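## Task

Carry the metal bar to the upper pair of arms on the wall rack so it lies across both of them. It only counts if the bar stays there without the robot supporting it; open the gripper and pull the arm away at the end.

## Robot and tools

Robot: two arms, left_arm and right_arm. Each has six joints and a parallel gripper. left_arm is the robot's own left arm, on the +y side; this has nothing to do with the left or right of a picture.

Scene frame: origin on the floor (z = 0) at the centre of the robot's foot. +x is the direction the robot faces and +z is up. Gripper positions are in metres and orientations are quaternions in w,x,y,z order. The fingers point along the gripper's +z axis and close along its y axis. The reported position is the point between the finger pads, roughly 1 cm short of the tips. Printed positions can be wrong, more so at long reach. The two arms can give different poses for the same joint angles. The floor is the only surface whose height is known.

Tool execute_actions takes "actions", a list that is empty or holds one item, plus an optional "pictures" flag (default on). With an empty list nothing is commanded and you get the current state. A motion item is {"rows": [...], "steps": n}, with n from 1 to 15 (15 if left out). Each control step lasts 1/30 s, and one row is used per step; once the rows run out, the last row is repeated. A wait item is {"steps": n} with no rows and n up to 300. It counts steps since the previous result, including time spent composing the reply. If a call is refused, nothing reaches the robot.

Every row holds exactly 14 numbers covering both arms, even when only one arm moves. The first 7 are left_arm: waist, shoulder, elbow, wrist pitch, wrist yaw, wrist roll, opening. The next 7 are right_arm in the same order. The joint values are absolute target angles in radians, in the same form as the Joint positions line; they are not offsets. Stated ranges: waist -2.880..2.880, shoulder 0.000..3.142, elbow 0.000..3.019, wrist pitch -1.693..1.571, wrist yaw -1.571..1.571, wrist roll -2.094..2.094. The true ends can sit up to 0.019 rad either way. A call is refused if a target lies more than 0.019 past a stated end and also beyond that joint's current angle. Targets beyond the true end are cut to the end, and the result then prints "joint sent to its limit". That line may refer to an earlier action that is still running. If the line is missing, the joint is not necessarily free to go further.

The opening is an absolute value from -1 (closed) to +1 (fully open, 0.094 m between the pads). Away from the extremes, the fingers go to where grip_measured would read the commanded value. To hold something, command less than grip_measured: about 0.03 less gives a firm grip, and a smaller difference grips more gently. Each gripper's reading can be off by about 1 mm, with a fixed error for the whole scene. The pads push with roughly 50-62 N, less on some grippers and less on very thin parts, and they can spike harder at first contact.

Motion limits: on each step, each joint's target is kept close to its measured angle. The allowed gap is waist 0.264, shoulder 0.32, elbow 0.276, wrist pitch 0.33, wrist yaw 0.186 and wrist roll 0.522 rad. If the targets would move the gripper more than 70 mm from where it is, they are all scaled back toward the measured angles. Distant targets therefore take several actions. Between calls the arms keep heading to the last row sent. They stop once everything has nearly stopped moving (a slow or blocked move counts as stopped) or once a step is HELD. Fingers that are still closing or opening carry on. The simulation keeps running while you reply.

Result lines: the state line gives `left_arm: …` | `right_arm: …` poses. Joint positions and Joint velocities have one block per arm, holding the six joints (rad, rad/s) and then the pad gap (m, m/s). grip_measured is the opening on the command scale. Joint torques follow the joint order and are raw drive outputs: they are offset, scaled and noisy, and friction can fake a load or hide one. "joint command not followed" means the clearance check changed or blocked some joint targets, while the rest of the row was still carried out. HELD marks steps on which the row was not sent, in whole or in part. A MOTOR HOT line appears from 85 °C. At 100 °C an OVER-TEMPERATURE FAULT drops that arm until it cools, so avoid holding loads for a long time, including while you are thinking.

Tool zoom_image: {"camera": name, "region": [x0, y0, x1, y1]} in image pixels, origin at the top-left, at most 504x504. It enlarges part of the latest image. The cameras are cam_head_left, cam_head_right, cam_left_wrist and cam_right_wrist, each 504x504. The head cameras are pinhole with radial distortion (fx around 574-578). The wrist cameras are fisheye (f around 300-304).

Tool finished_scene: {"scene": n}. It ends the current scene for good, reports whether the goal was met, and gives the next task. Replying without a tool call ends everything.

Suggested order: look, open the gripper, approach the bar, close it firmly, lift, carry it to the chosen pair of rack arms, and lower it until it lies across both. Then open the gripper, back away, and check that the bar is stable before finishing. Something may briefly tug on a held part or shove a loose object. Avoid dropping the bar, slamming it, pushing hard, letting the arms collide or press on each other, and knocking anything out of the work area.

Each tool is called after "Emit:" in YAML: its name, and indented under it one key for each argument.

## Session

Emit:
execute_actions:
  actions: []

Scene clock: 0.00 s of 4500.00 s.
left_arm: end_effector_position=(+0.5920, +0.2519, +1.2732) grip_measured=+1.000 end_effector_quat_wxyz=(+0.256, -0.002, +0.967, -0.010) | right_arm: end_effector_position=(+0.5919, -0.2517, +1.2773) grip_measured=+1.000 end_effector_quat_wxyz=(+0.258, -0.005, +0.966, +0.006)
Joint positions: left_arm=[-1.61   0.775  0.947  0.507 -0.005  0.029  0.094] | right_arm=[ 1.619  0.764  0.939  0.509  0.015 -0.051  0.094]
Joint velocities: left_arm=[-0.015  0.005 -0.017 -0.012  0.037  0.007  0.   ] | right_arm=[ 0.005 -0.015 -0.002  0.022  0.051  0.007  0.   ]
Joint torques (N m, as the arm reports them, + toward a larger angle): no reading
Motor temperatures (°C, as the motors report them): left_arm=[23 22 24 23 24 24] | right_arm=[22 20 21 22 20 22]

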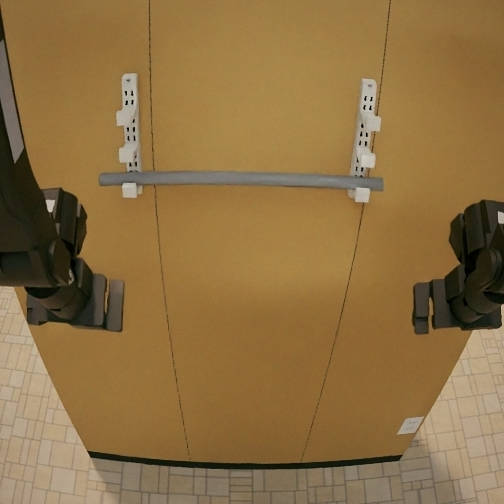

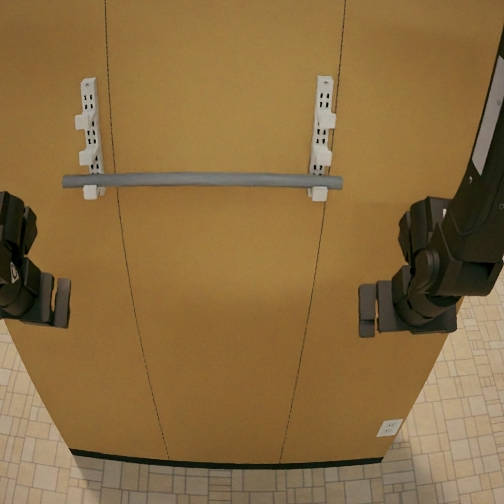

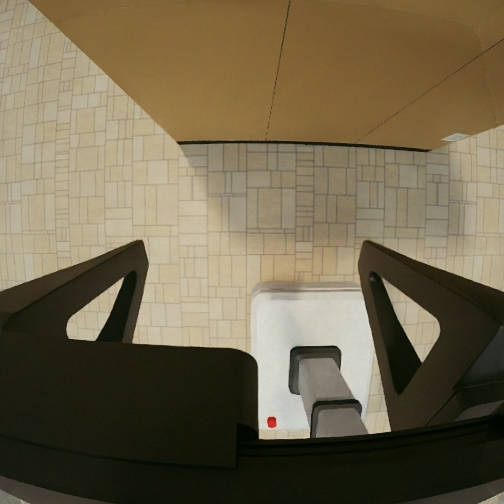

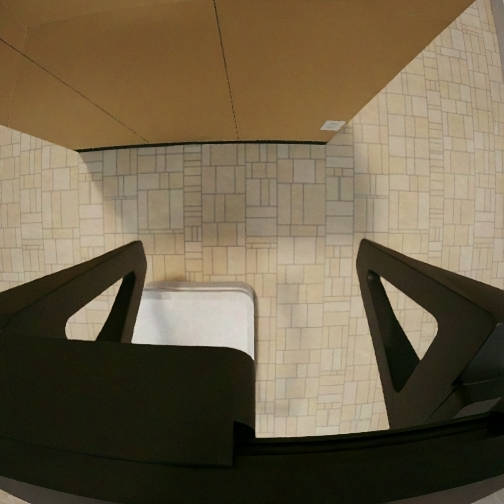

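Emit:
execute_actions:
  actions:
    - {"rows": [[-2.243,1.41,1.70,1.30,0,-0.905,1, 1.619,0.764,0.939,0.5,0.015,-0.05,1]]}
  pictures: false

Emit:
execute_actions:
  actions:
    - {"steps":30}

Scene clock: 3.73 s of 4500.00 s.
left_arm: end_effector_position=(+0.7719, +0.0028, +1.2580) grip_measured=+1.000 end_effector_quat_wxyz=(-0.455, +0.487, -0.627, +0.402) | right_arm: end_effector_position=(+0.5919, -0.2517, +1.2773) grip_measured=+1.000 end_effector_quat_wxyz=(+0.258, -0.005, +0.966, +0.006)
Joint positions: left_arm=[-2.216  1.432  1.646  1.227 -0.002 -0.722  0.094] | right_arm=[ 1.619  0.764  0.939  0.509  0.015 -0.051  0.094]
Joint velocities: left_arm=[-0.943  0.571  0.725  0.701  0.022 -1.209  0.   ] | right_arm=[-0.005 -0.015  0.007  0.002  0.022 -0.066  0.   ]
Joint torques (N m, as the arm reports them, + toward a larger angle): left_arm=[ -2.93 -17.64   2.23   2.57   0.42  -0.06] | right_arm=[  0.85 -13.66   1.45   0.91   0.04  -0.09]
Motor temperatures (°C, as the motors report them): left_arm=[23 22 24 23 24 24] | right_arm=[22 21 21 22 20 22]
Steps of this call (steps 1 to 90: nothing new was sent; then 0.23 s passed at rest; steps 91 to 105: all 15 steps of this action). Readings (joint positions):
91: left_arm=[-1.620 0.786 0.955 0.530 -0.007 -0.007] | right_arm=[1.619 0.764 0.939 0.509 0.015 -0.051]
92: left_arm=[-1.647 0.815 0.982 0.582 -0.008 -0.056] | right_arm=[1.619 0.764 0.939 0.509 0.015 -0.051]
94: left_arm=[-1.729 0.905 1.075 0.685 -0.008 -0.155] | right_arm=[1.619 0.764 0.939 0.509 0.015 -0.051]
98: left_arm=[-1.910 1.116 1.290 0.896 -0.008 -0.358] | right_arm=[1.619 0.764 0.939 0.509 0.015 -0.051]
105: the state above

Scene clock: 4.73 s of 4500.00 s.
left_arm: end_effector_position=(+0.7949, +0.0107, +1.2868) grip_measured=+1.000 end_effector_quat_wxyz=(-0.450, +0.545, -0.542, +0.454) | right_arm: end_effector_position=(+0.5919, -0.2517, +1.2773) grip_measured=+1.000 end_effector_quat_wxyz=(+0.258, -0.005, +0.966, +0.006)
Joint positions: left_arm=[-2.247  1.429  1.686  1.285  0.    -0.898  0.094] | right_arm=[ 1.619  0.764  0.939  0.509  0.015 -0.051  0.094]
Joint velocities: left_arm=[-0.005 -0.005  0.007 -0.012 -0.037 -0.037  0.   ] | right_arm=[-0.015 -0.015  0.012 -0.012 -0.022 -0.007  0.   ]
Joint torques (N m, as the arm reports them, + toward a larger angle): left_arm=[ -5.91 -14.51   2.63   2.54   0.5   -0.06] | right_arm=[  0.43 -13.61   1.43   0.91   0.04  -0.1 ]
Motor temperatures (°C, as the motors report them): left_arm=[23 22 24 23 24 24] | right_arm=[22 21 21 22 20 22]
Steps of this call (steps 1 to 30: the robot went on to your last target). Readings (joint positions):
1: left_arm=[-2.243 1.446 1.663 1.245 -0.001 -0.757] | right_arm=[1.619 0.764 0.939 0.509 0.015 -0.051]
2: left_arm=[-2.261 1.449 1.667 1.256 0.000 -0.786] | right_arm=[1.619 0.764 0.939 0.509 0.015 -0.051]
4: left_arm=[-2.270 1.448 1.670 1.272 0.000 -0.826] | right_arm=[1.619 0.764 0.939 0.509 0.015 -0.051]
8: left_arm=[-2.254 1.439 1.683 1.282 0.000 -0.869] | right_arm=[1.619 0.764 0.939 0.509 0.015 -0.051]
30: the state above
All arms were judged still, so your last target was given up. Only a new action makes them travel on or press farther. Fingers that are still opening or closing keep moving.

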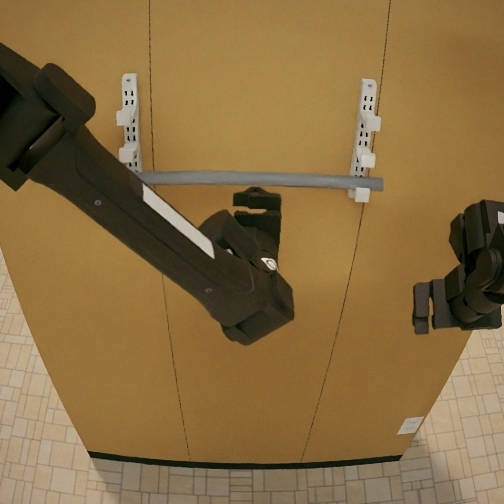

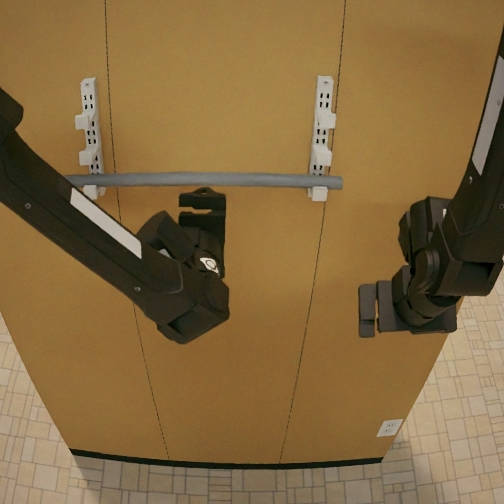

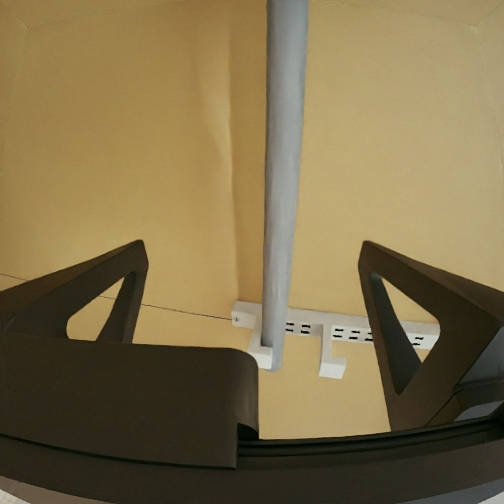

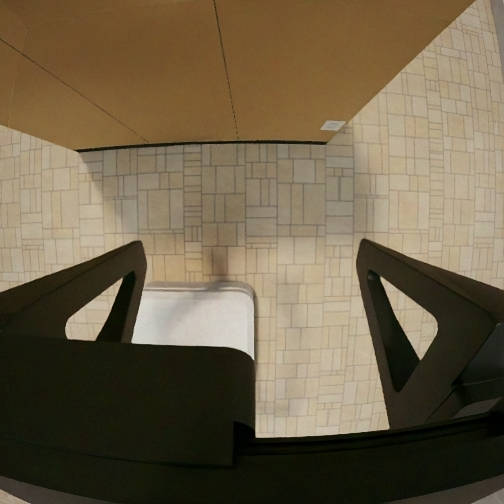

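Emit:
execute_actions:
  actions:
    - {"rows": [[-2.258,1.51,2.095,1.02,0,-0.89,1, 1.619,0.764,0.939,0.5,0.015,-0.05,1]]}
  pictures: false

Emit:
execute_actions:
  actions:
    - {"steps":15}

Scene clock: 9.37 s of 4500.00 s.
left_arm: end_effector_position=(+0.9042, +0.0320, +1.2938) grip_measured=+1.000 end_effector_quat_wxyz=(-0.472, +0.542, -0.524, +0.456) | right_arm: end_effector_position=(+0.5919, -0.2517, +1.2773) grip_measured=+1.000 end_effector_quat_wxyz=(+0.258, -0.005, +0.966, +0.006)
Joint positions: left_arm=[-2.247  1.509  2.081  1.028  0.    -0.897  0.094] | right_arm=[ 1.619  0.764  0.939  0.509  0.015 -0.051  0.094]
Joint velocities: left_arm=[-0.005 -0.005  0.017 -0.027  0.022 -0.051  0.   ] | right_arm=[-0.005 -0.005 -0.007 -0.012 -0.022 -0.095  0.   ]
Joint torques (N m, as the arm reports them, + toward a larger angle): left_arm=[ -7.04 -14.96   4.32   1.48   0.51   0.04] | right_arm=[  0.5  -13.71   1.39   0.85   0.03  -0.1 ]
Motor temperatures (°C, as the motors report them): left_arm=[23 23 24 23 24 24] | right_arm=[22 21 21 22 20 22]
Steps of this call (steps 1 to 90: nothing new was sent; then 1.13 s passed at rest; steps 91 to 105: all 15 steps of this action). Readings (joint positions):
91: left_arm=[-2.247 1.435 1.713 1.250 0.000 -0.897] | right_arm=[1.619 0.764 0.939 0.509 0.015 -0.051]
92: left_arm=[-2.247 1.462 1.788 1.169 0.000 -0.897] | right_arm=[1.619 0.764 0.939 0.509 0.015 -0.051]
94: left_arm=[-2.247 1.515 1.942 1.073 0.000 -0.897] | right_arm=[1.619 0.764 0.939 0.509 0.015 -0.051]
98: left_arm=[-2.247 1.529 2.063 1.028 0.000 -0.897] | right_arm=[1.619 0.764 0.939 0.509 0.015 -0.051]
105: the state above

Scene clock: 9.87 s of 4500.00 s.
left_arm: end_effector_position=(+0.9038, +0.0311, +1.2927) grip_measured=+1.000 end_effector_quat_wxyz=(-0.470, +0.542, -0.526, +0.456) | right_arm: end_effector_position=(+0.5919, -0.2517, +1.2773) grip_measured=+1.000 end_effector_quat_wxyz=(+0.258, -0.005, +0.966, +0.006)
Joint positions: left_arm=[-2.247  1.51   2.081  1.025  0.    -0.897  0.094] | right_arm=[ 1.619  0.764  0.939  0.509  0.015 -0.051  0.094]
Joint velocities: left_arm=[-0.015 -0.024 -0.012  0.012  0.066 -0.022  0.   ] | right_arm=[-0.005 -0.005 -0.007  0.017 -0.051  0.007  0.   ]
Joint torques (N m, as the arm reports them, + toward a larger angle): left_arm=[ -7.08 -15.23   4.39   1.75   0.51   0.04] | right_arm=[  0.4  -13.88   1.42   0.91   0.03  -0.09]
Motor temperatures (°C, as the motors report them): left_arm=[23 23 24 23 24 24] | right_arm=[22 21 21 22 20 22]
Steps of this call (steps 1 to 15: the robot went on to your last target). Readings (joint positions):
1: left_arm=[-2.247 1.509 2.081 1.026 0.000 -0.897] | right_arm=[1.619 0.764 0.939 0.509 0.015 -0.051]
2: left_arm=[-2.247 1.510 2.081 1.025 0.000 -0.897] | right_arm=[1.619 0.764 0.939 0.509 0.015 -0.051]
4: left_arm=[-2.247 1.510 2.081 1.025 0.000 -0.897] | right_arm=[1.619 0.764 0.939 0.509 0.015 -0.051]
8: left_arm=[-2.247 1.510 2.081 1.025 0.000 -0.897] | right_arm=[1.619 0.764 0.939 0.509 0.015 -0.051]
15: the state above
All arms were judged still, so your last target was given up. Only a new action makes them travel on or press farther. Fingers that are still opening or closing keep moving.

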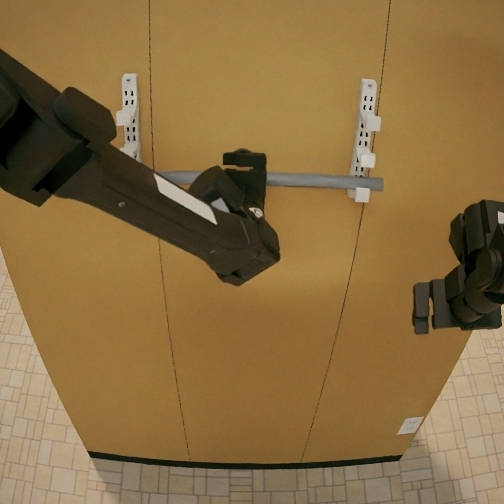

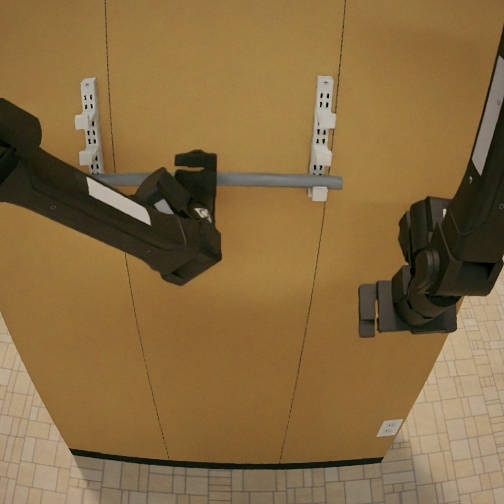

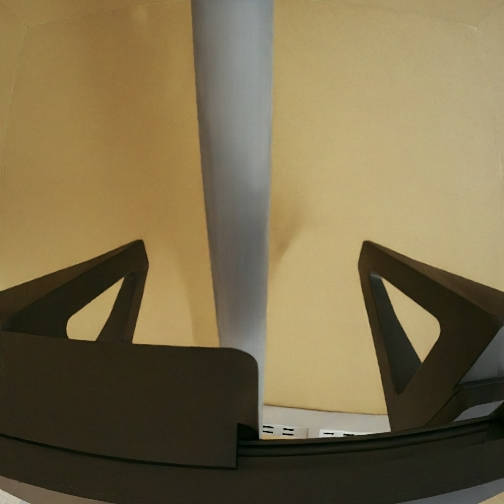

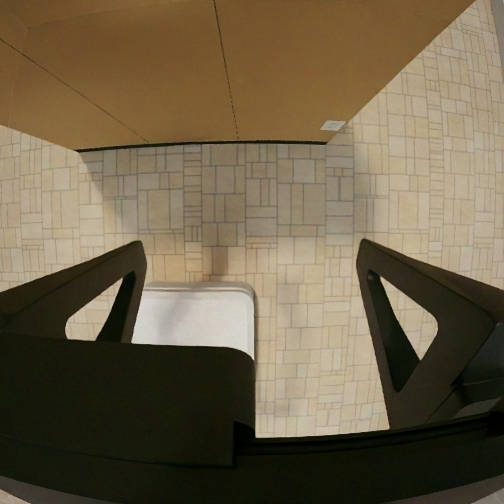

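Emit:
execute_actions:
  actions:
    - {"rows": [[-2.247,1.522,2.09,1.03,0,-0.897,1, 1.619,0.764,0.939,0.5,0.015,-0.05,1]],"steps":10}
  pictures: false

Emit:
execute_actions:
  actions:
    - {"rows": [[-2.247,1.522,2.09,1.03,0,-0.897,-0.6, 1.619,0.764,0.939,0.5,0.015,-0.05,1]]}
  pictures: false

Scene clock: 13.03 s of 4500.00 s.
left_arm: end_effector_position=(+0.9038, +0.0311, +1.2927) grip_measured=+1.000 end_effector_quat_wxyz=(-0.470, +0.542, -0.526, +0.456) | right_arm: end_effector_position=(+0.5919, -0.2517, +1.2773) grip_measured=+1.000 end_effector_quat_wxyz=(+0.258, -0.005, +0.966, +0.006)
Joint positions: left_arm=[-2.247  1.51   2.081  1.025  0.    -0.897  0.094] | right_arm=[ 1.619  0.764  0.939  0.509  0.015 -0.051  0.094]
Joint velocities: left_arm=[-0.024 -0.015 -0.002  0.002  0.007  0.022  0.   ] | right_arm=[-0.005  0.005  0.017 -0.012  0.007 -0.037  0.   ]
Joint torques (N m, as the arm reports them, + toward a larger angle): left_arm=[ -6.18 -14.26   3.99   2.11   0.5   -0.02] | right_arm=[  0.32 -13.9    1.49   0.89   0.03  -0.09]
Motor temperatures (°C, as the motors report them): left_arm=[23 23 24 23 24 24] | right_arm=[22 21 21 22 20 22]
Steps of this call (steps 1 to 85: nothing new was sent; steps 86 to 95: all 10 steps of this action). Readings (joint positions):
86: left_arm=[-2.247 1.510 2.081 1.025 0.000 -0.897] | right_arm=[1.619 0.764 0.939 0.509 0.015 -0.051]
87: left_arm=[-2.247 1.510 2.081 1.025 0.000 -0.897] | right_arm=[1.619 0.764 0.939 0.509 0.015 -0.051]
89: left_arm=[-2.247 1.510 2.081 1.025 0.000 -0.897] | right_arm=[1.619 0.764 0.939 0.509 0.015 -0.051]
93: left_arm=[-2.247 1.510 2.081 1.025 0.000 -0.897] | right_arm=[1.619 0.764 0.939 0.509 0.015 -0.051]
95: the state above

Scene clock: 13.53 s of 4500.00 s.
left_arm: end_effector_position=(+0.9011, +0.0304, +1.2873) grip_measured=-0.497 end_effector_quat_wxyz=(-0.468, +0.545, -0.529, +0.452) | right_arm: end_effector_position=(+0.5919, -0.2517, +1.2773) grip_measured=+1.000 end_effector_quat_wxyz=(+0.258, -0.005, +0.966, +0.006)
Joint positions: left_arm=[-2.243  1.515  2.081  1.021 -0.009 -0.898  0.024] | right_arm=[ 1.619  0.764  0.939  0.509  0.015 -0.051  0.094]
Joint velocities: left_arm=[-0.005 -0.005 -0.007  0.027 -0.007 -0.007 -0.001] | right_arm=[-0.005 -0.015 -0.007 -0.002  0.007  0.066  0.   ]
Joint torques (N m, as the arm reports them, + toward a larger angle): left_arm=[ -6.55 -14.55   3.98   2.26   0.92  -0.01] | right_arm=[  0.52 -13.39   1.45   0.97   0.03  -0.11]
Motor temperatures (°C, as the motors report them): left_arm=[23 23 24 23 24 24] | right_arm=[22 21 21 22 20 22]
Steps of this call (steps 1 to 15: all 15 steps of this action). Readings (joint positions):
1: left_arm=[-2.247 1.510 2.081 1.025 0.000 -0.897] | right_arm=[1.619 0.764 0.939 0.509 0.015 -0.051]
2: left_arm=[-2.247 1.510 2.081 1.025 0.000 -0.897] | right_arm=[1.619 0.764 0.939 0.509 0.015 -0.051]
4: left_arm=[-2.247 1.510 2.081 1.025 0.000 -0.897] | right_arm=[1.619 0.764 0.939 0.509 0.015 -0.051]
8: left_arm=[-2.243 1.515 2.081 1.021 -0.009 -0.898] | right_arm=[1.619 0.764 0.939 0.509 0.015 -0.051]
15: the state above

Emit:
execute_actions:
  actions:
    - {"rows": [[-2.32,1.393,1.96,1.055,0,-0.835,-0.54, 1.619,0.764,0.939,0.5,0.015,-0.05,1]]}
  pictures: false

Emit:
execute_actions:
  actions:
    - {"steps":12}
  pictures: false

Scene clock: 19.50 s of 4500.00 s.
left_arm: end_effector_position=(+0.8900, +0.0224, +1.3029) grip_measured=-0.513 end_effector_quat_wxyz=(-0.447, +0.549, -0.548, +0.445) | right_arm: end_effector_position=(+0.5919, -0.2517, +1.2773) grip_measured=+1.000 end_effector_quat_wxyz=(+0.258, -0.005, +0.966, +0.006)
Joint positions: left_arm=[-2.287  1.438  1.956  1.011 -0.021 -0.852  0.023] | right_arm=[ 1.619  0.764  0.939  0.509  0.015 -0.051  0.094]
Joint velocities: left_arm=[-0.015 -0.005 -0.007  0.012 -0.066  0.007 -0.001] | right_arm=[ 0.005 -0.005 -0.012 -0.002 -0.007 -0.051  0.   ]
Joint torques (N m, as the arm reports them, + toward a larger angle): left_arm=[ -8.79 -17.56   3.27   3.66   1.57   0.12] | right_arm=[  0.61 -13.81   1.47   0.88   0.03  -0.1 ]
Motor temperatures (°C, as the motors report them): left_arm=[23 23 24 23 24 24] | right_arm=[22 21 21 22 20 22]
Steps of this call (steps 1 to 15: the robot went on to your last target; steps 16 to 90: nothing new was sent; then 2.47 s passed at rest; steps 91 to 105: all 15 steps of this action). Readings (joint positions):
91: left_arm=[-2.247 1.507 2.065 1.022 -0.010 -0.892] | right_arm=[1.619 0.764 0.939 0.509 0.015 -0.051]
92: left_arm=[-2.253 1.485 2.030 1.018 -0.019 -0.885] | right_arm=[1.619 0.764 0.939 0.509 0.015 -0.051]
94: left_arm=[-2.264 1.454 1.991 1.006 -0.023 -0.871] | right_arm=[1.619 0.764 0.939 0.509 0.015 -0.051]
98: left_arm=[-2.284 1.438 1.961 1.009 -0.023 -0.854] | right_arm=[1.619 0.764 0.939 0.509 0.015 -0.051]
105: the state above

Scene clock: 19.90 s of 4500.00 s.
left_arm: end_effector_position=(+0.8900, +0.0224, +1.3029) grip_measured=-0.513 end_effector_quat_wxyz=(-0.447, +0.549, -0.548, +0.445) | right_arm: end_effector_position=(+0.5919, -0.2517, +1.2773) grip_measured=+1.000 end_effector_quat_wxyz=(+0.258, -0.005, +0.966, +0.006)
Joint positions: left_arm=[-2.287  1.438  1.956  1.011 -0.021 -0.852  0.023] | right_arm=[ 1.619  0.764  0.939  0.509  0.015 -0.051  0.094]
Joint velocities: left_arm=[-0.005 -0.015 -0.007  0.002 -0.007  0.022  0.001] | right_arm=[ 0.005 -0.005  0.022 -0.007 -0.007 -0.007  0.   ]
Joint torques (N m, as the arm reports them, + toward a larger angle): left_arm=[ -8.83 -17.76   3.24   3.77   1.56   0.12] | right_arm=[  0.65 -13.96   1.4    0.95   0.04  -0.08]
Motor temperatures (°C, as the motors report them): left_arm=[23 23 24 23 24 24] | right_arm=[22 21 21 22 20 22]
Steps of this call (steps 1 to 12: the robot went on to your last target). Readings (joint positions):
1: left_arm=[-2.287 1.438 1.956 1.011 -0.021 -0.852] | right_arm=[1.619 0.764 0.939 0.509 0.015 -0.051]
2: left_arm=[-2.287 1.438 1.956 1.011 -0.021 -0.852] | right_arm=[1.619 0.764 0.939 0.509 0.015 -0.051]
4: left_arm=[-2.287 1.438 1.956 1.011 -0.021 -0.852] | right_arm=[1.619 0.764 0.939 0.509 0.015 -0.051]
8: left_arm=[-2.287 1.438 1.956 1.011 -0.021 -0.852] | right_arm=[1.619 0.764 0.939 0.509 0.015 -0.051]
12: the state above

Heavier bar; more sag. Compensate.

Emit:
execute_actions:
  actions:
    - {"rows": [[-2.338,1.378,1.962,1.088,0.02,-0.825,-0.56, 1.619,0.764,0.939,0.5,0.015,-0.05,1]]}
  pictures: false

Emit:
execute_actions:
  actions:
    - {"steps":10}
  pictures: false

Scene clock: 23.30 s of 4500.00 s.
left_arm: end_effector_position=(+0.8884, +0.0139, +1.3105) grip_measured=-0.513 end_effector_quat_wxyz=(-0.449, +0.539, -0.547, +0.457) | right_arm: end_effector_position=(+0.5919, -0.2517, +1.2773) grip_measured=+1.000 end_effector_quat_wxyz=(+0.258, -0.005, +0.966, +0.006)
Joint positions: left_arm=[-2.302  1.439  1.947  1.027  0.01  -0.833  0.023] | right_arm=[ 1.619  0.764  0.939  0.509  0.015 -0.051  0.094]
Joint velocities: left_arm=[-0.161  0.034 -0.085 -0.017  0.183  0.037  0.002] | right_arm=[ 0.015 -0.005 -0.002 -0.012  0.007  0.051  0.   ]
Joint torques (N m, as the arm reports them, + toward a larger angle): left_arm=[ -8.37 -18.82   4.07   4.64   0.65   0.04] | right_arm=[  0.46 -13.74   1.45   0.95   0.02  -0.09]
Motor temperatures (°C, as the motors report them): left_arm=[23 23 24 23 24 24] | right_arm=[22 21 21 22 20 22]
Steps of this call (steps 1 to 15: the robot went on to your last target; steps 16 to 87: nothing new was sent; steps 88 to 102: all 15 steps of this action). Readings (joint positions):
88: left_arm=[-2.288 1.438 1.956 1.013 -0.017 -0.851] | right_arm=[1.619 0.764 0.939 0.509 0.015 -0.051]
89: left_arm=[-2.288 1.438 1.955 1.019 -0.012 -0.847] | right_arm=[1.619 0.764 0.939 0.509 0.015 -0.051]
91: left_arm=[-2.292 1.438 1.951 1.026 -0.007 -0.841] | right_arm=[1.619 0.764 0.939 0.509 0.015 -0.051]
95: left_arm=[-2.298 1.438 1.949 1.028 -0.005 -0.837] | right_arm=[1.619 0.764 0.939 0.509 0.015 -0.051]
102: the state above

Scene clock: 23.63 s of 4500.00 s.
left_arm: end_effector_position=(+0.8681, -0.0178, +1.2943) grip_measured=-0.513 end_effector_quat_wxyz=(-0.424, +0.541, -0.564, +0.457) | right_arm: end_effector_position=(+0.5919, -0.2517, +1.2773) grip_measured=+1.000 end_effector_quat_wxyz=(+0.258, -0.005, +0.966, +0.006)
Joint positions: left_arm=[-2.328  1.47   1.931  1.014  0.008 -0.816  0.023] | right_arm=[ 1.619  0.764  0.939  0.509  0.015 -0.051  0.094]
Joint velocities: left_arm=[ 0.142 -0.005 -0.007 -0.012 -0.081  0.125 -0.   ] | right_arm=[-0.005  0.005  0.017 -0.002 -0.066  0.022  0.   ]
Joint torques (N m, as the arm reports them, + toward a larger angle): left_arm=[ -7.96 -18.18   4.09   3.95   1.24  -0.21] | right_arm=[  0.47 -13.65   1.41   0.93   0.05  -0.08]
Motor temperatures (°C, as the motors report them): left_arm=[23 24 24 23 24 24] | right_arm=[22 21 21 22 20 22]
Steps of this call (steps 1 to 10: the robot went on to your last target). Readings (joint positions):
1: left_arm=[-2.309 1.440 1.945 1.026 0.016 -0.833] | right_arm=[1.619 0.764 0.939 0.509 0.015 -0.051]
2: left_arm=[-2.317 1.443 1.943 1.026 0.018 -0.832] | right_arm=[1.619 0.764 0.939 0.509 0.015 -0.051]
4: left_arm=[-2.330 1.450 1.940 1.023 0.022 -0.832] | right_arm=[1.619 0.764 0.939 0.509 0.015 -0.051]
8: left_arm=[-2.337 1.468 1.934 1.014 0.020 -0.826] | right_arm=[1.619 0.764 0.939 0.509 0.015 -0.051]
10: the state above

A tug occurred. Re-command.

Emit:
execute_actions:
  actions:
    - {"rows": [[-2.33,1.37,1.97,1.088,0.02,-0.83,-0.56, 1.619,0.764,0.939,0.5,0.015,-0.05,1]]}
  pictures: false

Emit:
execute_actions:
  actions:
    - {"steps":15}

Scene clock: 26.93 s of 4500.00 s.
left_arm: end_effector_position=(+0.8675, -0.0101, +1.2883) grip_measured=-0.513 end_effector_quat_wxyz=(-0.431, +0.537, -0.571, +0.447) | right_arm: end_effector_position=(+0.5919, -0.2517, +1.2773) grip_measured=+1.000 end_effector_quat_wxyz=(+0.258, -0.005, +0.966, +0.006)
Joint positions: left_arm=[-2.308  1.469  1.931  1.014 -0.001 -0.807  0.023] | right_arm=[ 1.619  0.764  0.939  0.509  0.015 -0.051  0.094]
Joint velocities: left_arm=[-0.005 -0.024 -0.022  0.017  0.066  0.022 -0.001] | right_arm=[ 0.005 -0.005  0.002 -0.022  0.066 -0.081  0.   ]
Joint torques (N m, as the arm reports them, + toward a larger angle): left_arm=[ -7.82 -18.39   4.35   3.85   1.18  -0.15] | right_arm=[  0.47 -14.07   1.45   0.9    0.06  -0.07]
Motor temperatures (°C, as the motors report them): left_arm=[23 24 24 23 24 24] | right_arm=[22 21 21 22 20 22]
Steps of this call (steps 1 to 30: the robot went on to your last target; steps 31 to 84: nothing new was sent; steps 85 to 99: all 15 steps of this action). Readings (joint positions):
85: left_arm=[-2.311 1.469 1.931 1.014 -0.001 -0.808] | right_arm=[1.619 0.764 0.939 0.509 0.015 -0.051]
86: left_arm=[-2.311 1.469 1.931 1.014 -0.001 -0.808] | right_arm=[1.619 0.764 0.939 0.509 0.015 -0.051]
88: left_arm=[-2.310 1.469 1.931 1.014 -0.001 -0.807] | right_arm=[1.619 0.764 0.939 0.509 0.015 -0.051]
92: left_arm=[-2.309 1.469 1.931 1.014 -0.001 -0.807] | right_arm=[1.619 0.764 0.939 0.509 0.015 -0.051]
99: the state above

Scene clock: 27.43 s of 4500.00 s.
left_arm: end_effector_position=(+0.8675, -0.0101, +1.2883) grip_measured=-0.513 end_effector_quat_wxyz=(-0.431, +0.537, -0.571, +0.447) | right_arm: end_effector_position=(+0.5919, -0.2517, +1.2773) grip_measured=+1.000 end_effector_quat_wxyz=(+0.258, -0.005, +0.966, +0.006)
Joint positions: left_arm=[-2.308  1.469  1.931  1.014 -0.001 -0.807  0.023] | right_arm=[ 1.619  0.764  0.939  0.509  0.015 -0.051  0.094]
Joint velocities: left_arm=[ 0.005 -0.005 -0.022 -0.017  0.081  0.051  0.   ] | right_arm=[-0.005 -0.015  0.017 -0.002 -0.037 -0.037  0.   ]
Joint torques (N m, as the arm reports them, + toward a larger angle): left_arm=[ -7.98 -18.39   4.35   3.84   1.19  -0.15] | right_arm=[  0.67 -13.82   1.41   1.     0.03  -0.09]
Motor temperatures (°C, as the motors report them): left_arm=[23 24 24 23 24 24] | right_arm=[22 21 21 22 20 22]
Steps of this call (steps 1 to 15: the robot went on to your last target). Readings (joint positions):
1: left_arm=[-2.308 1.469 1.931 1.014 -0.001 -0.807] | right_arm=[1.619 0.764 0.939 0.509 0.015 -0.051]
2: left_arm=[-2.308 1.469 1.931 1.014 -0.001 -0.807] | right_arm=[1.619 0.764 0.939 0.509 0.015 -0.051]
4: left_arm=[-2.308 1.469 1.931 1.014 -0.001 -0.807] | right_arm=[1.619 0.764 0.939 0.509 0.015 -0.051]
8: left_arm=[-2.308 1.469 1.931 1.014 -0.001 -0.807] | right_arm=[1.619 0.764 0.939 0.509 0.015 -0.051]
15: the state above
All arms were judged still, so your last target was given up. Only a new action makes them travel on or press farther. Fingers that are still opening or closing keep moving.

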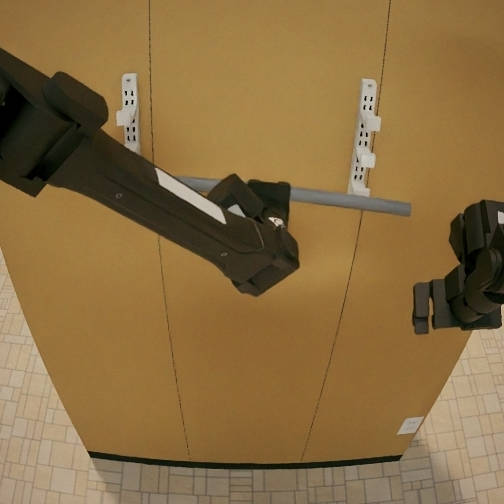

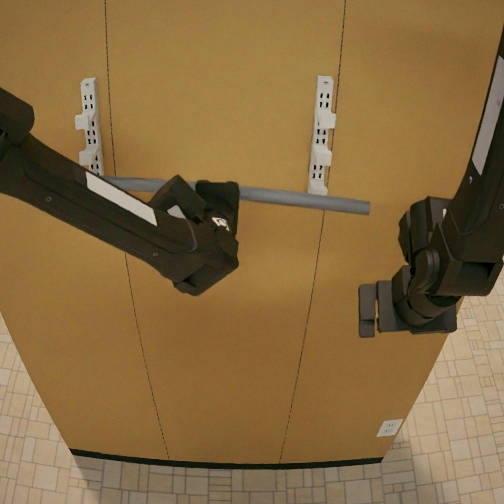

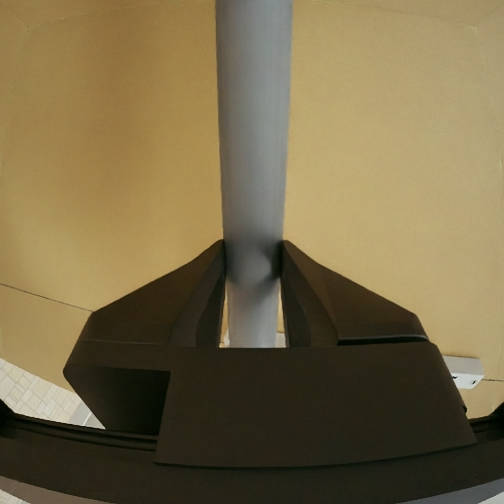

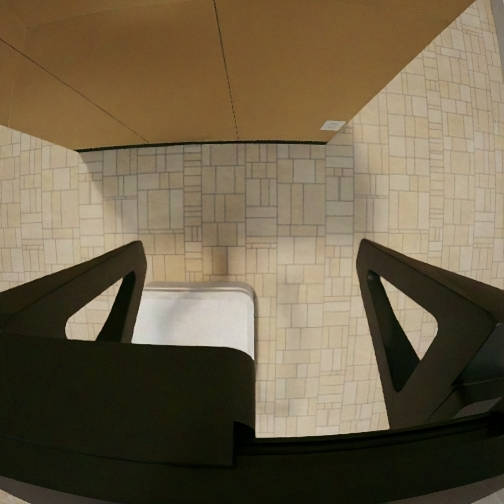

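Emit:
execute_actions:
  actions:
    - {"rows": [[-2.32,1.29,1.545,1.40,0.02,-0.83,-0.56, 1.619,0.764,0.939,0.5,0.015,-0.05,1]]}
  pictures: false

Emit:
execute_actions:
  actions:
    - {"steps":15}

Scene clock: 31.80 s of 4500.00 s.
left_arm: end_effector_position=(+0.7645, +0.0008, +1.3157) grip_measured=-0.528 end_effector_quat_wxyz=(-0.441, +0.540, -0.559, +0.450) | right_arm: end_effector_position=(+0.5919, -0.2517, +1.2773) grip_measured=+1.000 end_effector_quat_wxyz=(+0.258, -0.005, +0.966, +0.006)
Joint positions: left_arm=[-2.303  1.356  1.522  1.341 -0.    -0.823  0.022] | right_arm=[ 1.619  0.764  0.939  0.509  0.015 -0.051  0.094]
Joint velocities: left_arm=[ 0.005 -0.015 -0.007  0.007  0.081 -0.066 -0.   ] | right_arm=[-0.015 -0.015 -0.002 -0.012 -0.037 -0.037  0.   ]
Joint torques (N m, as the arm reports them, + toward a larger angle): left_arm=[ -7.59 -16.93   2.54   4.44   1.56  -0.09] | right_arm=[  0.44 -13.95   1.51   0.94   0.04  -0.08]
Motor temperatures (°C, as the motors report them): left_arm=[23 24 24 23 25 24] | right_arm=[22 21 21 22 20 22]
Steps of this call (steps 1 to 90: nothing new was sent; then 0.87 s passed at rest; steps 91 to 105: all 15 steps of this action). Readings (joint positions):
91: left_arm=[-2.308 1.464 1.907 1.033 -0.000 -0.808] | right_arm=[1.619 0.764 0.939 0.509 0.015 -0.051]
92: left_arm=[-2.308 1.439 1.845 1.086 -0.000 -0.810] | right_arm=[1.619 0.764 0.939 0.509 0.015 -0.051]
94: left_arm=[-2.306 1.386 1.687 1.212 -0.000 -0.816] | right_arm=[1.619 0.764 0.939 0.509 0.015 -0.051]
98: left_arm=[-2.304 1.352 1.529 1.340 -0.000 -0.818] | right_arm=[1.619 0.764 0.939 0.509 0.015 -0.051]
105: the state above

Scene clock: 32.30 s of 4500.00 s.
left_arm: end_effector_position=(+0.7646, +0.0013, +1.3159) grip_measured=-0.529 end_effector_quat_wxyz=(-0.441, +0.539, -0.558, +0.450) | right_arm: end_effector_position=(+0.5919, -0.2517, +1.2773) grip_measured=+1.000 end_effector_quat_wxyz=(+0.258, -0.005, +0.966, +0.006)
Joint positions: left_arm=[-2.302  1.356  1.522  1.343 -0.    -0.823  0.022] | right_arm=[ 1.619  0.764  0.939  0.509  0.015 -0.051  0.094]
Joint velocities: left_arm=[-0.015  0.005 -0.007 -0.022 -0.037 -0.022  0.   ] | right_arm=[-0.005  0.005 -0.002  0.002  0.022  0.007  0.   ]
Joint torques (N m, as the arm reports them, + toward a larger angle): left_arm=[ -7.28 -17.07   2.72   4.33   1.57  -0.08] | right_arm=[  0.51 -13.67   1.43   1.     0.04  -0.08]
Motor temperatures (°C, as the motors report them): left_arm=[23 24 24 23 25 24] | right_arm=[22 21 21 22 20 22]
Steps of this call (steps 1 to 15: the robot went on to your last target). Readings (joint positions):
1: left_arm=[-2.303 1.356 1.522 1.341 -0.000 -0.823] | right_arm=[1.619 0.764 0.939 0.509 0.015 -0.051]
2: left_arm=[-2.303 1.356 1.522 1.341 -0.000 -0.823] | right_arm=[1.619 0.764 0.939 0.509 0.015 -0.051]
4: left_arm=[-2.303 1.356 1.522 1.341 0.001 -0.823] | right_arm=[1.619 0.764 0.939 0.509 0.015 -0.051]
8: left_arm=[-2.302 1.356 1.522 1.343 -0.000 -0.823] | right_arm=[1.619 0.764 0.939 0.509 0.015 -0.051]
15: the state above
All arms were judged still, so your last target was given up. Only a new action makes them travel on or press farther. Fingers that are still opening or closing keep moving.

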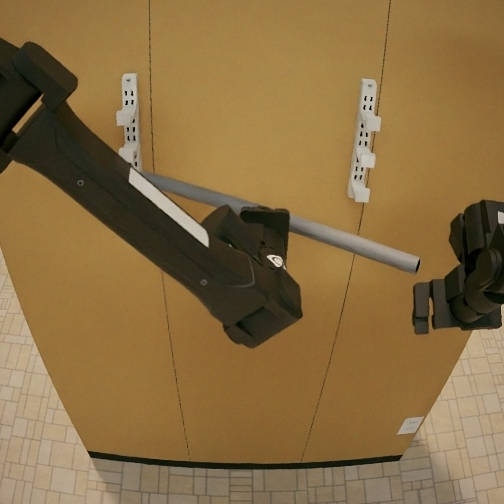

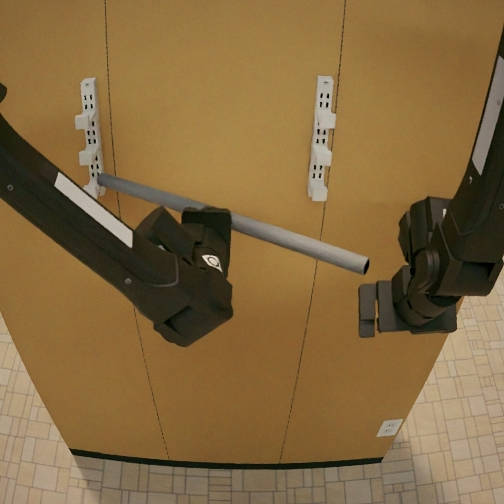

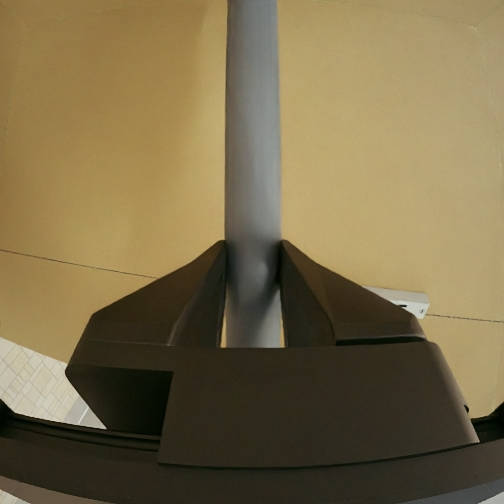

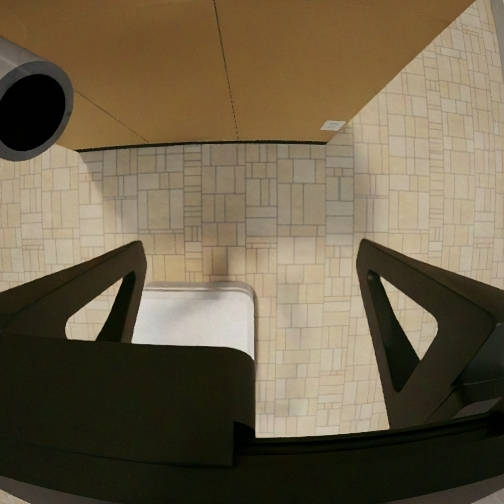

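Emit:
execute_actions:
  actions:
    - {"rows": [[-2.32,1.30,1.39,1.57,0.02,-0.83,-0.57, 1.2,0.764,0.939,0.5,0.015,-0.05,1]]}
  pictures: false

Emit:
execute_actions:
  actions:
    - {"rows": [[-2.60,1.04,1.06,1.57,0.02,-0.56,-0.57, 1.2,0.764,0.939,0.5,0.015,-0.05,1]]}
  pictures: false

Emit:
execute_actions:
  actions:
    - {"steps":25}

Scene clock: 41.70 s of 4500.00 s.
left_arm: end_effector_position=(+0.7124, +0.0036, +1.3277) grip_measured=-0.529 end_effector_quat_wxyz=(-0.453, +0.540, -0.548, +0.451) | right_arm: end_effector_position=(+0.5938, -0.4022, +1.3032) grip_measured=+1.000 end_effector_quat_wxyz=(+0.248, -0.091, +0.946, -0.187)
Joint positions: left_arm=[-2.302  1.35   1.375  1.515  0.    -0.826  0.022] | right_arm=[ 1.195  0.764  0.939  0.509  0.017 -0.051  0.094]
Joint velocities: left_arm=[-0.005 -0.015 -0.007 -0.017 -0.066 -0.037 -0.   ] | right_arm=[ 0.005 -0.015 -0.007  0.012 -0.007 -0.007  0.   ]
Joint torques (N m, as the arm reports them, + toward a larger angle): left_arm=[ -7.5  -15.02   1.44   4.16   1.51  -0.04] | right_arm=[ -0.27 -12.5    1.15   0.78   0.26  -0.05]
Motor temperatures (°C, as the motors report them): left_arm=[23 24 24 23 25 24] | right_arm=[22 22 21 22 20 22]
Steps of this call (steps 1 to 90: nothing new was sent; then 5.90 s passed at rest; steps 91 to 105: all 15 steps of this action). Readings (joint positions):
91: left_arm=[-2.302 1.356 1.509 1.360 -0.000 -0.823] | right_arm=[1.601 0.764 0.939 0.509 0.006 -0.051]
92: left_arm=[-2.302 1.351 1.481 1.408 0.000 -0.825] | right_arm=[1.548 0.764 0.939 0.509 0.004 -0.051]
94: left_arm=[-2.302 1.341 1.416 1.488 0.000 -0.825] | right_arm=[1.395 0.764 0.939 0.509 0.008 -0.051]
98: left_arm=[-2.302 1.347 1.375 1.514 0.000 -0.825] | right_arm=[1.174 0.764 0.939 0.509 0.020 -0.051]
105: the state above

Scene clock: 42.20 s of 4500.00 s.
left_arm: end_effector_position=(+0.6781, -0.0122, +1.4405) grip_measured=-0.531 end_effector_quat_wxyz=(-0.402, +0.544, -0.571, +0.465) | right_arm: end_effector_position=(+0.5938, -0.4022, +1.3032) grip_measured=+1.000 end_effector_quat_wxyz=(+0.248, -0.091, +0.946, -0.187)
Joint positions: left_arm=[-2.555  1.13   1.057  1.504 -0.013 -0.612  0.022] | right_arm=[ 1.195  0.764  0.939  0.509  0.017 -0.051  0.094]
Joint velocities: left_arm=[-0.151 -0.396 -0.012  0.09   0.11   0.154  0.001] | right_arm=[-0.015  0.005 -0.027  0.007 -0.022 -0.11   0.   ]
Joint torques (N m, as the arm reports them, + toward a larger angle): left_arm=[ -8.04 -12.65  -0.28   3.68   2.09   0.06] | right_arm=[ -0.37 -12.74   1.24   0.75   0.27  -0.06]
Motor temperatures (°C, as the motors report them): left_arm=[23 24 24 23 25 24] | right_arm=[22 22 21 22 20 22]
Steps of this call (steps 1 to 15: all 15 steps of this action). Readings (joint positions):
1: left_arm=[-2.307 1.346 1.363 1.511 -0.006 -0.812] | right_arm=[1.195 0.764 0.939 0.509 0.017 -0.051]
2: left_arm=[-2.317 1.329 1.332 1.503 -0.020 -0.792] | right_arm=[1.195 0.764 0.939 0.509 0.017 -0.051]
4: left_arm=[-2.352 1.287 1.248 1.499 -0.029 -0.754] | right_arm=[1.195 0.764 0.939 0.509 0.017 -0.051]
8: left_arm=[-2.449 1.219 1.121 1.499 -0.030 -0.691] | right_arm=[1.195 0.764 0.939 0.509 0.017 -0.051]
15: the state above

Scene clock: 43.03 s of 4500.00 s.
left_arm: end_effector_position=(+0.7023, +0.0264, +1.4661) grip_measured=-0.534 end_effector_quat_wxyz=(-0.449, +0.540, -0.551, +0.452) | right_arm: end_effector_position=(+0.5938, -0.4022, +1.3032) grip_measured=+1.000 end_effector_quat_wxyz=(+0.248, -0.091, +0.946, -0.187)
Joint positions: left_arm=[-2.563  1.062  1.057  1.536 -0.009 -0.567  0.022] | right_arm=[ 1.195  0.764  0.939  0.509  0.017 -0.051  0.094]
Joint velocities: left_arm=[ 0.005 -0.005 -0.017 -0.012  0.022  0.007 -0.   ] | right_arm=[ 0.005 -0.015  0.007 -0.002 -0.007 -0.051  0.   ]
Joint torques (N m, as the arm reports them, + toward a larger angle): left_arm=[-7.26 -9.77  0.2   2.89  2.12  0.03] | right_arm=[ -0.05 -12.99   1.16   0.87   0.28  -0.06]
Motor temperatures (°C, as the motors report them): left_arm=[23 24 24 23 25 24] | right_arm=[22 22 21 22 20 22]
Steps of this call (steps 1 to 25: the robot went on to your last target). Readings (joint positions):
1: left_arm=[-2.559 1.118 1.057 1.509 -0.011 -0.604] | right_arm=[1.195 0.764 0.939 0.509 0.017 -0.051]
2: left_arm=[-2.562 1.105 1.057 1.514 -0.009 -0.596] | right_arm=[1.195 0.764 0.939 0.509 0.017 -0.051]
4: left_arm=[-2.563 1.083 1.057 1.523 -0.009 -0.585] | right_arm=[1.195 0.764 0.939 0.509 0.017 -0.051]
8: left_arm=[-2.563 1.061 1.057 1.535 -0.009 -0.572] | right_arm=[1.195 0.764 0.939 0.509 0.017 -0.051]
25: the state above

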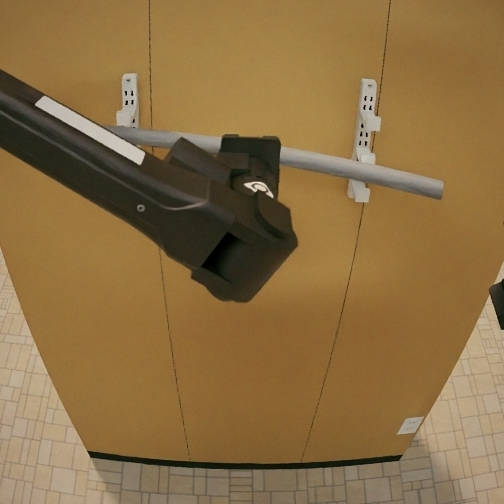

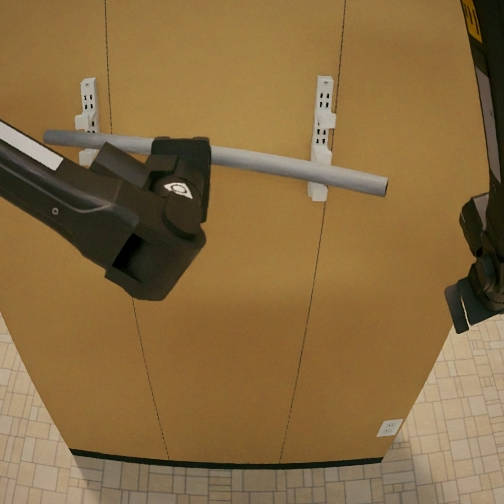

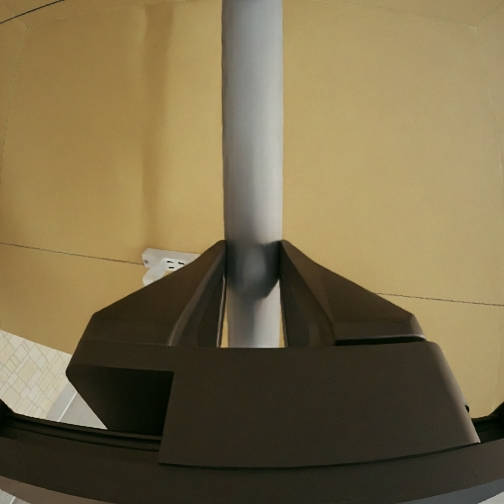

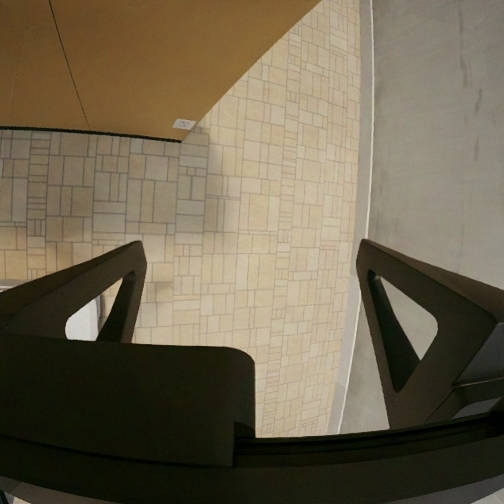

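Emit:
execute_actions:
  actions:
    - {"rows": [[-2.69,1.05,1.305,1.39,0.02,-0.485,-0.57, 1.2,0.764,0.939,0.5,0.015,-0.05,1]]}
  pictures: false

Emit:
execute_actions:
  actions:
    - {"rows": [[-2.72,1.09,1.47,1.255,0.02,-0.455,-0.57, 1.2,0.764,0.939,0.5,0.015,-0.05,1]]}
  pictures: false

Emit:
execute_actions:
  actions:
    - {"rows": [[-2.747,1.125,1.65,1.12,0.02,-0.43,-0.57, 1.2,0.764,0.939,0.5,0.015,-0.05,1]]}
  pictures: false

Emit:
execute_actions:
  actions:
    - {"steps":15}

Scene clock: 50.70 s of 4500.00 s.
left_arm: end_effector_position=(+0.7963, +0.0323, +1.4851) grip_measured=-0.535 end_effector_quat_wxyz=(-0.465, +0.552, -0.524, +0.452) | right_arm: end_effector_position=(+0.5938, -0.4022, +1.3032) grip_measured=+1.000 end_effector_quat_wxyz=(+0.248, -0.091, +0.946, -0.187)
Joint positions: left_arm=[-2.661  1.074  1.302  1.366 -0.01  -0.496  0.022] | right_arm=[ 1.195  0.764  0.939  0.509  0.017 -0.051  0.094]
Joint velocities: left_arm=[-0.005 -0.005 -0.012 -0.022 -0.007  0.022 -0.   ] | right_arm=[-0.005 -0.005 -0.007 -0.012  0.022 -0.037  0.   ]
Joint torques (N m, as the arm reports them, + toward a larger angle): left_arm=[ -6.   -10.02   0.64   2.2    2.22   0.04] | right_arm=[ -0.01 -12.69   1.16   0.88   0.26  -0.06]
Motor temperatures (°C, as the motors report them): left_arm=[23 24 24 23 26 24] | right_arm=[22 22 21 22 20 22]
Steps of this call (steps 1 to 15: the robot went on to your last target; steps 16 to 90: nothing new was sent; then 4.17 s passed at rest; steps 91 to 105: all 15 steps of this action). Readings (joint positions):
91: left_arm=[-2.567 1.063 1.067 1.524 -0.013 -0.561] | right_arm=[1.195 0.764 0.939 0.509 0.017 -0.051]
92: left_arm=[-2.575 1.067 1.093 1.490 -0.021 -0.551] | right_arm=[1.195 0.764 0.939 0.509 0.017 -0.051]
94: left_arm=[-2.598 1.085 1.172 1.424 -0.022 -0.536] | right_arm=[1.195 0.764 0.939 0.509 0.017 -0.051]
98: left_arm=[-2.648 1.097 1.285 1.366 -0.011 -0.512] | right_arm=[1.195 0.764 0.939 0.509 0.017 -0.051]
105: the state above

Scene clock: 51.20 s of 4500.00 s.
left_arm: end_effector_position=(+0.8416, +0.0209, +1.4779) grip_measured=-0.536 end_effector_quat_wxyz=(-0.460, +0.548, -0.534, +0.451) | right_arm: end_effector_position=(+0.5938, -0.4022, +1.3032) grip_measured=+1.000 end_effector_quat_wxyz=(+0.248, -0.091, +0.946, -0.187)
Joint positions: left_arm=[-2.682  1.121  1.459  1.233 -0.012 -0.463  0.022] | right_arm=[ 1.195  0.764  0.939  0.509  0.017 -0.051  0.094]
Joint velocities: left_arm=[-0.015 -0.015 -0.012 -0.002  0.007  0.051 -0.002] | right_arm=[-0.005  0.005  0.022  0.012 -0.037 -0.081  0.   ]
Joint torques (N m, as the arm reports them, + toward a larger angle): left_arm=[-7.84 -9.92  1.83  2.15  2.32  0.1 ] | right_arm=[ -0.56 -12.98   1.21   0.83   0.26  -0.07]
Motor temperatures (°C, as the motors report them): left_arm=[23 24 24 23 26 24] | right_arm=[22 22 21 22 20 22]
Steps of this call (steps 1 to 15: all 15 steps of this action). Readings (joint positions):
1: left_arm=[-2.662 1.076 1.314 1.353 -0.011 -0.491] | right_arm=[1.195 0.764 0.939 0.509 0.017 -0.051]
2: left_arm=[-2.666 1.085 1.343 1.317 -0.012 -0.485] | right_arm=[1.195 0.764 0.939 0.509 0.017 -0.051]
4: left_arm=[-2.675 1.112 1.416 1.258 -0.012 -0.476] | right_arm=[1.195 0.764 0.939 0.509 0.017 -0.051]
8: left_arm=[-2.682 1.121 1.459 1.233 -0.012 -0.469] | right_arm=[1.195 0.764 0.939 0.509 0.017 -0.051]
15: the state above

Scene clock: 51.70 s of 4500.00 s.
left_arm: end_effector_position=(+0.9079, +0.0490, +1.5011) grip_measured=-0.568 end_effector_quat_wxyz=(-0.475, +0.553, -0.506, +0.460) | right_arm: end_effector_position=(+0.5938, -0.4022, +1.3032) grip_measured=+1.000 end_effector_quat_wxyz=(+0.248, -0.091, +0.946, -0.187)
Joint positions: left_arm=[-2.738  1.128  1.644  1.11   0.016 -0.439  0.02 ] | right_arm=[ 1.195  0.764  0.939  0.509  0.017 -0.051  0.094]
Joint velocities: left_arm=[-0.015 -0.044  0.017 -0.007 -0.022  0.022 -0.001] | right_arm=[ 0.015 -0.005 -0.002 -0.017 -0.022 -0.022  0.   ]
Joint torques (N m, as the arm reports them, + toward a larger angle): left_arm=[-4.84 -7.59  1.77  1.37  0.95  0.04] | right_arm=[ -0.52 -12.7    1.15   0.95   0.27  -0.07]
Motor temperatures (°C, as the motors report them): left_arm=[23 24 24 23 26 24] | right_arm=[22 22 21 22 20 22]
Steps of this call (steps 1 to 15: all 15 steps of this action). Readings (joint positions):
1: left_arm=[-2.684 1.122 1.471 1.221 -0.013 -0.460] | right_arm=[1.195 0.764 0.939 0.509 0.017 -0.051]
2: left_arm=[-2.687 1.131 1.502 1.185 -0.015 -0.456] | right_arm=[1.195 0.764 0.939 0.509 0.017 -0.051]
4: left_arm=[-2.696 1.155 1.576 1.127 -0.015 -0.450] | right_arm=[1.195 0.764 0.939 0.509 0.017 -0.051]
8: left_arm=[-2.726 1.157 1.630 1.110 0.014 -0.443] | right_arm=[1.195 0.764 0.939 0.509 0.017 -0.051]
15: the state above

Scene clock: 52.20 s of 4500.00 s.
left_arm: end_effector_position=(+0.9080, +0.0494, +1.5013) grip_measured=-0.568 end_effector_quat_wxyz=(-0.476, +0.553, -0.506, +0.460) | right_arm: end_effector_position=(+0.5938, -0.4022, +1.3032) grip_measured=+1.000 end_effector_quat_wxyz=(+0.248, -0.091, +0.946, -0.187)
Joint positions: left_arm=[-2.738  1.128  1.644  1.11   0.016 -0.438  0.02 ] | right_arm=[ 1.195  0.764  0.939  0.509  0.017 -0.051  0.094]
Joint velocities: left_arm=[-0.005  0.005  0.002 -0.012 -0.037  0.007  0.001] | right_arm=[-0.015  0.005 -0.012 -0.022 -0.022  0.037  0.   ]
Joint torques (N m, as the arm reports them, + toward a larger angle): left_arm=[-4.87 -7.91  1.69  1.52  0.95  0.04] | right_arm=[ -0.36 -12.85   1.2    0.79   0.26  -0.06]
Motor temperatures (°C, as the motors report them): left_arm=[23 24 24 23 26 24] | right_arm=[22 22 21 22 20 22]
Steps of this call (steps 1 to 15: the robot went on to your last target). Readings (joint positions):
1: left_arm=[-2.738 1.128 1.644 1.110 0.016 -0.439] | right_arm=[1.195 0.764 0.939 0.509 0.017 -0.051]
2: left_arm=[-2.738 1.128 1.644 1.110 0.016 -0.438] | right_arm=[1.195 0.764 0.939 0.509 0.017 -0.051]
4: left_arm=[-2.738 1.128 1.644 1.110 0.016 -0.438] | right_arm=[1.195 0.764 0.939 0.509 0.017 -0.051]
8: left_arm=[-2.738 1.128 1.644 1.110 0.016 -0.438] | right_arm=[1.195 0.764 0.939 0.509 0.017 -0.051]
15: the state above
All arms were judged still, so your last target was given up. Only a new action makes them travel on or press farther. Fingers that are still opening or closing keep moving.

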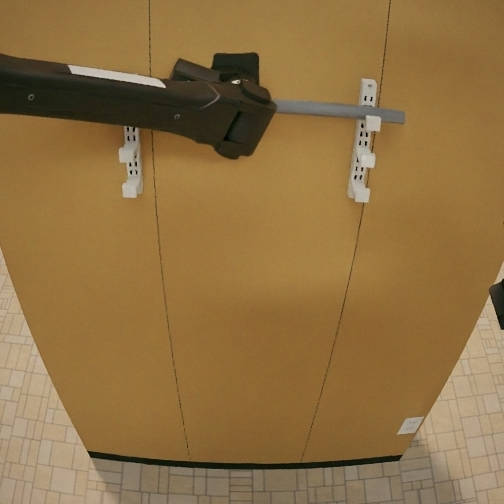

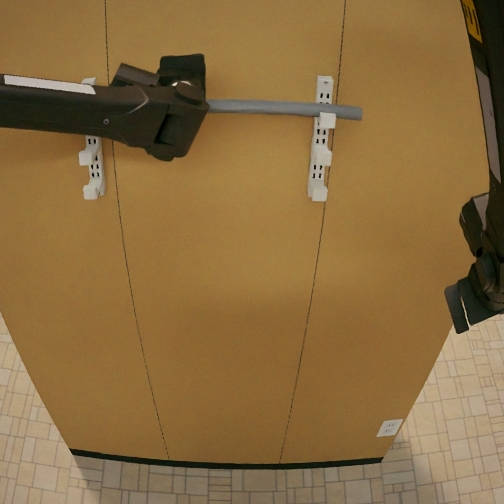

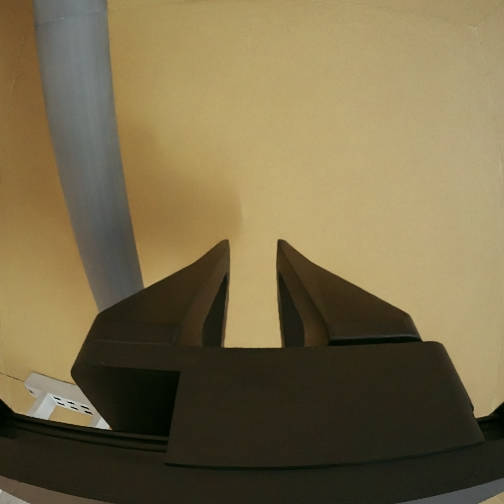

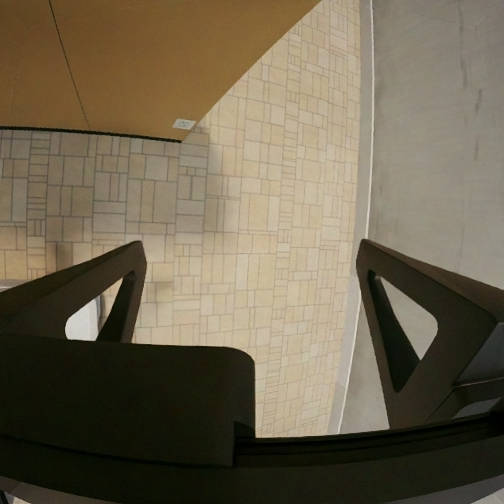

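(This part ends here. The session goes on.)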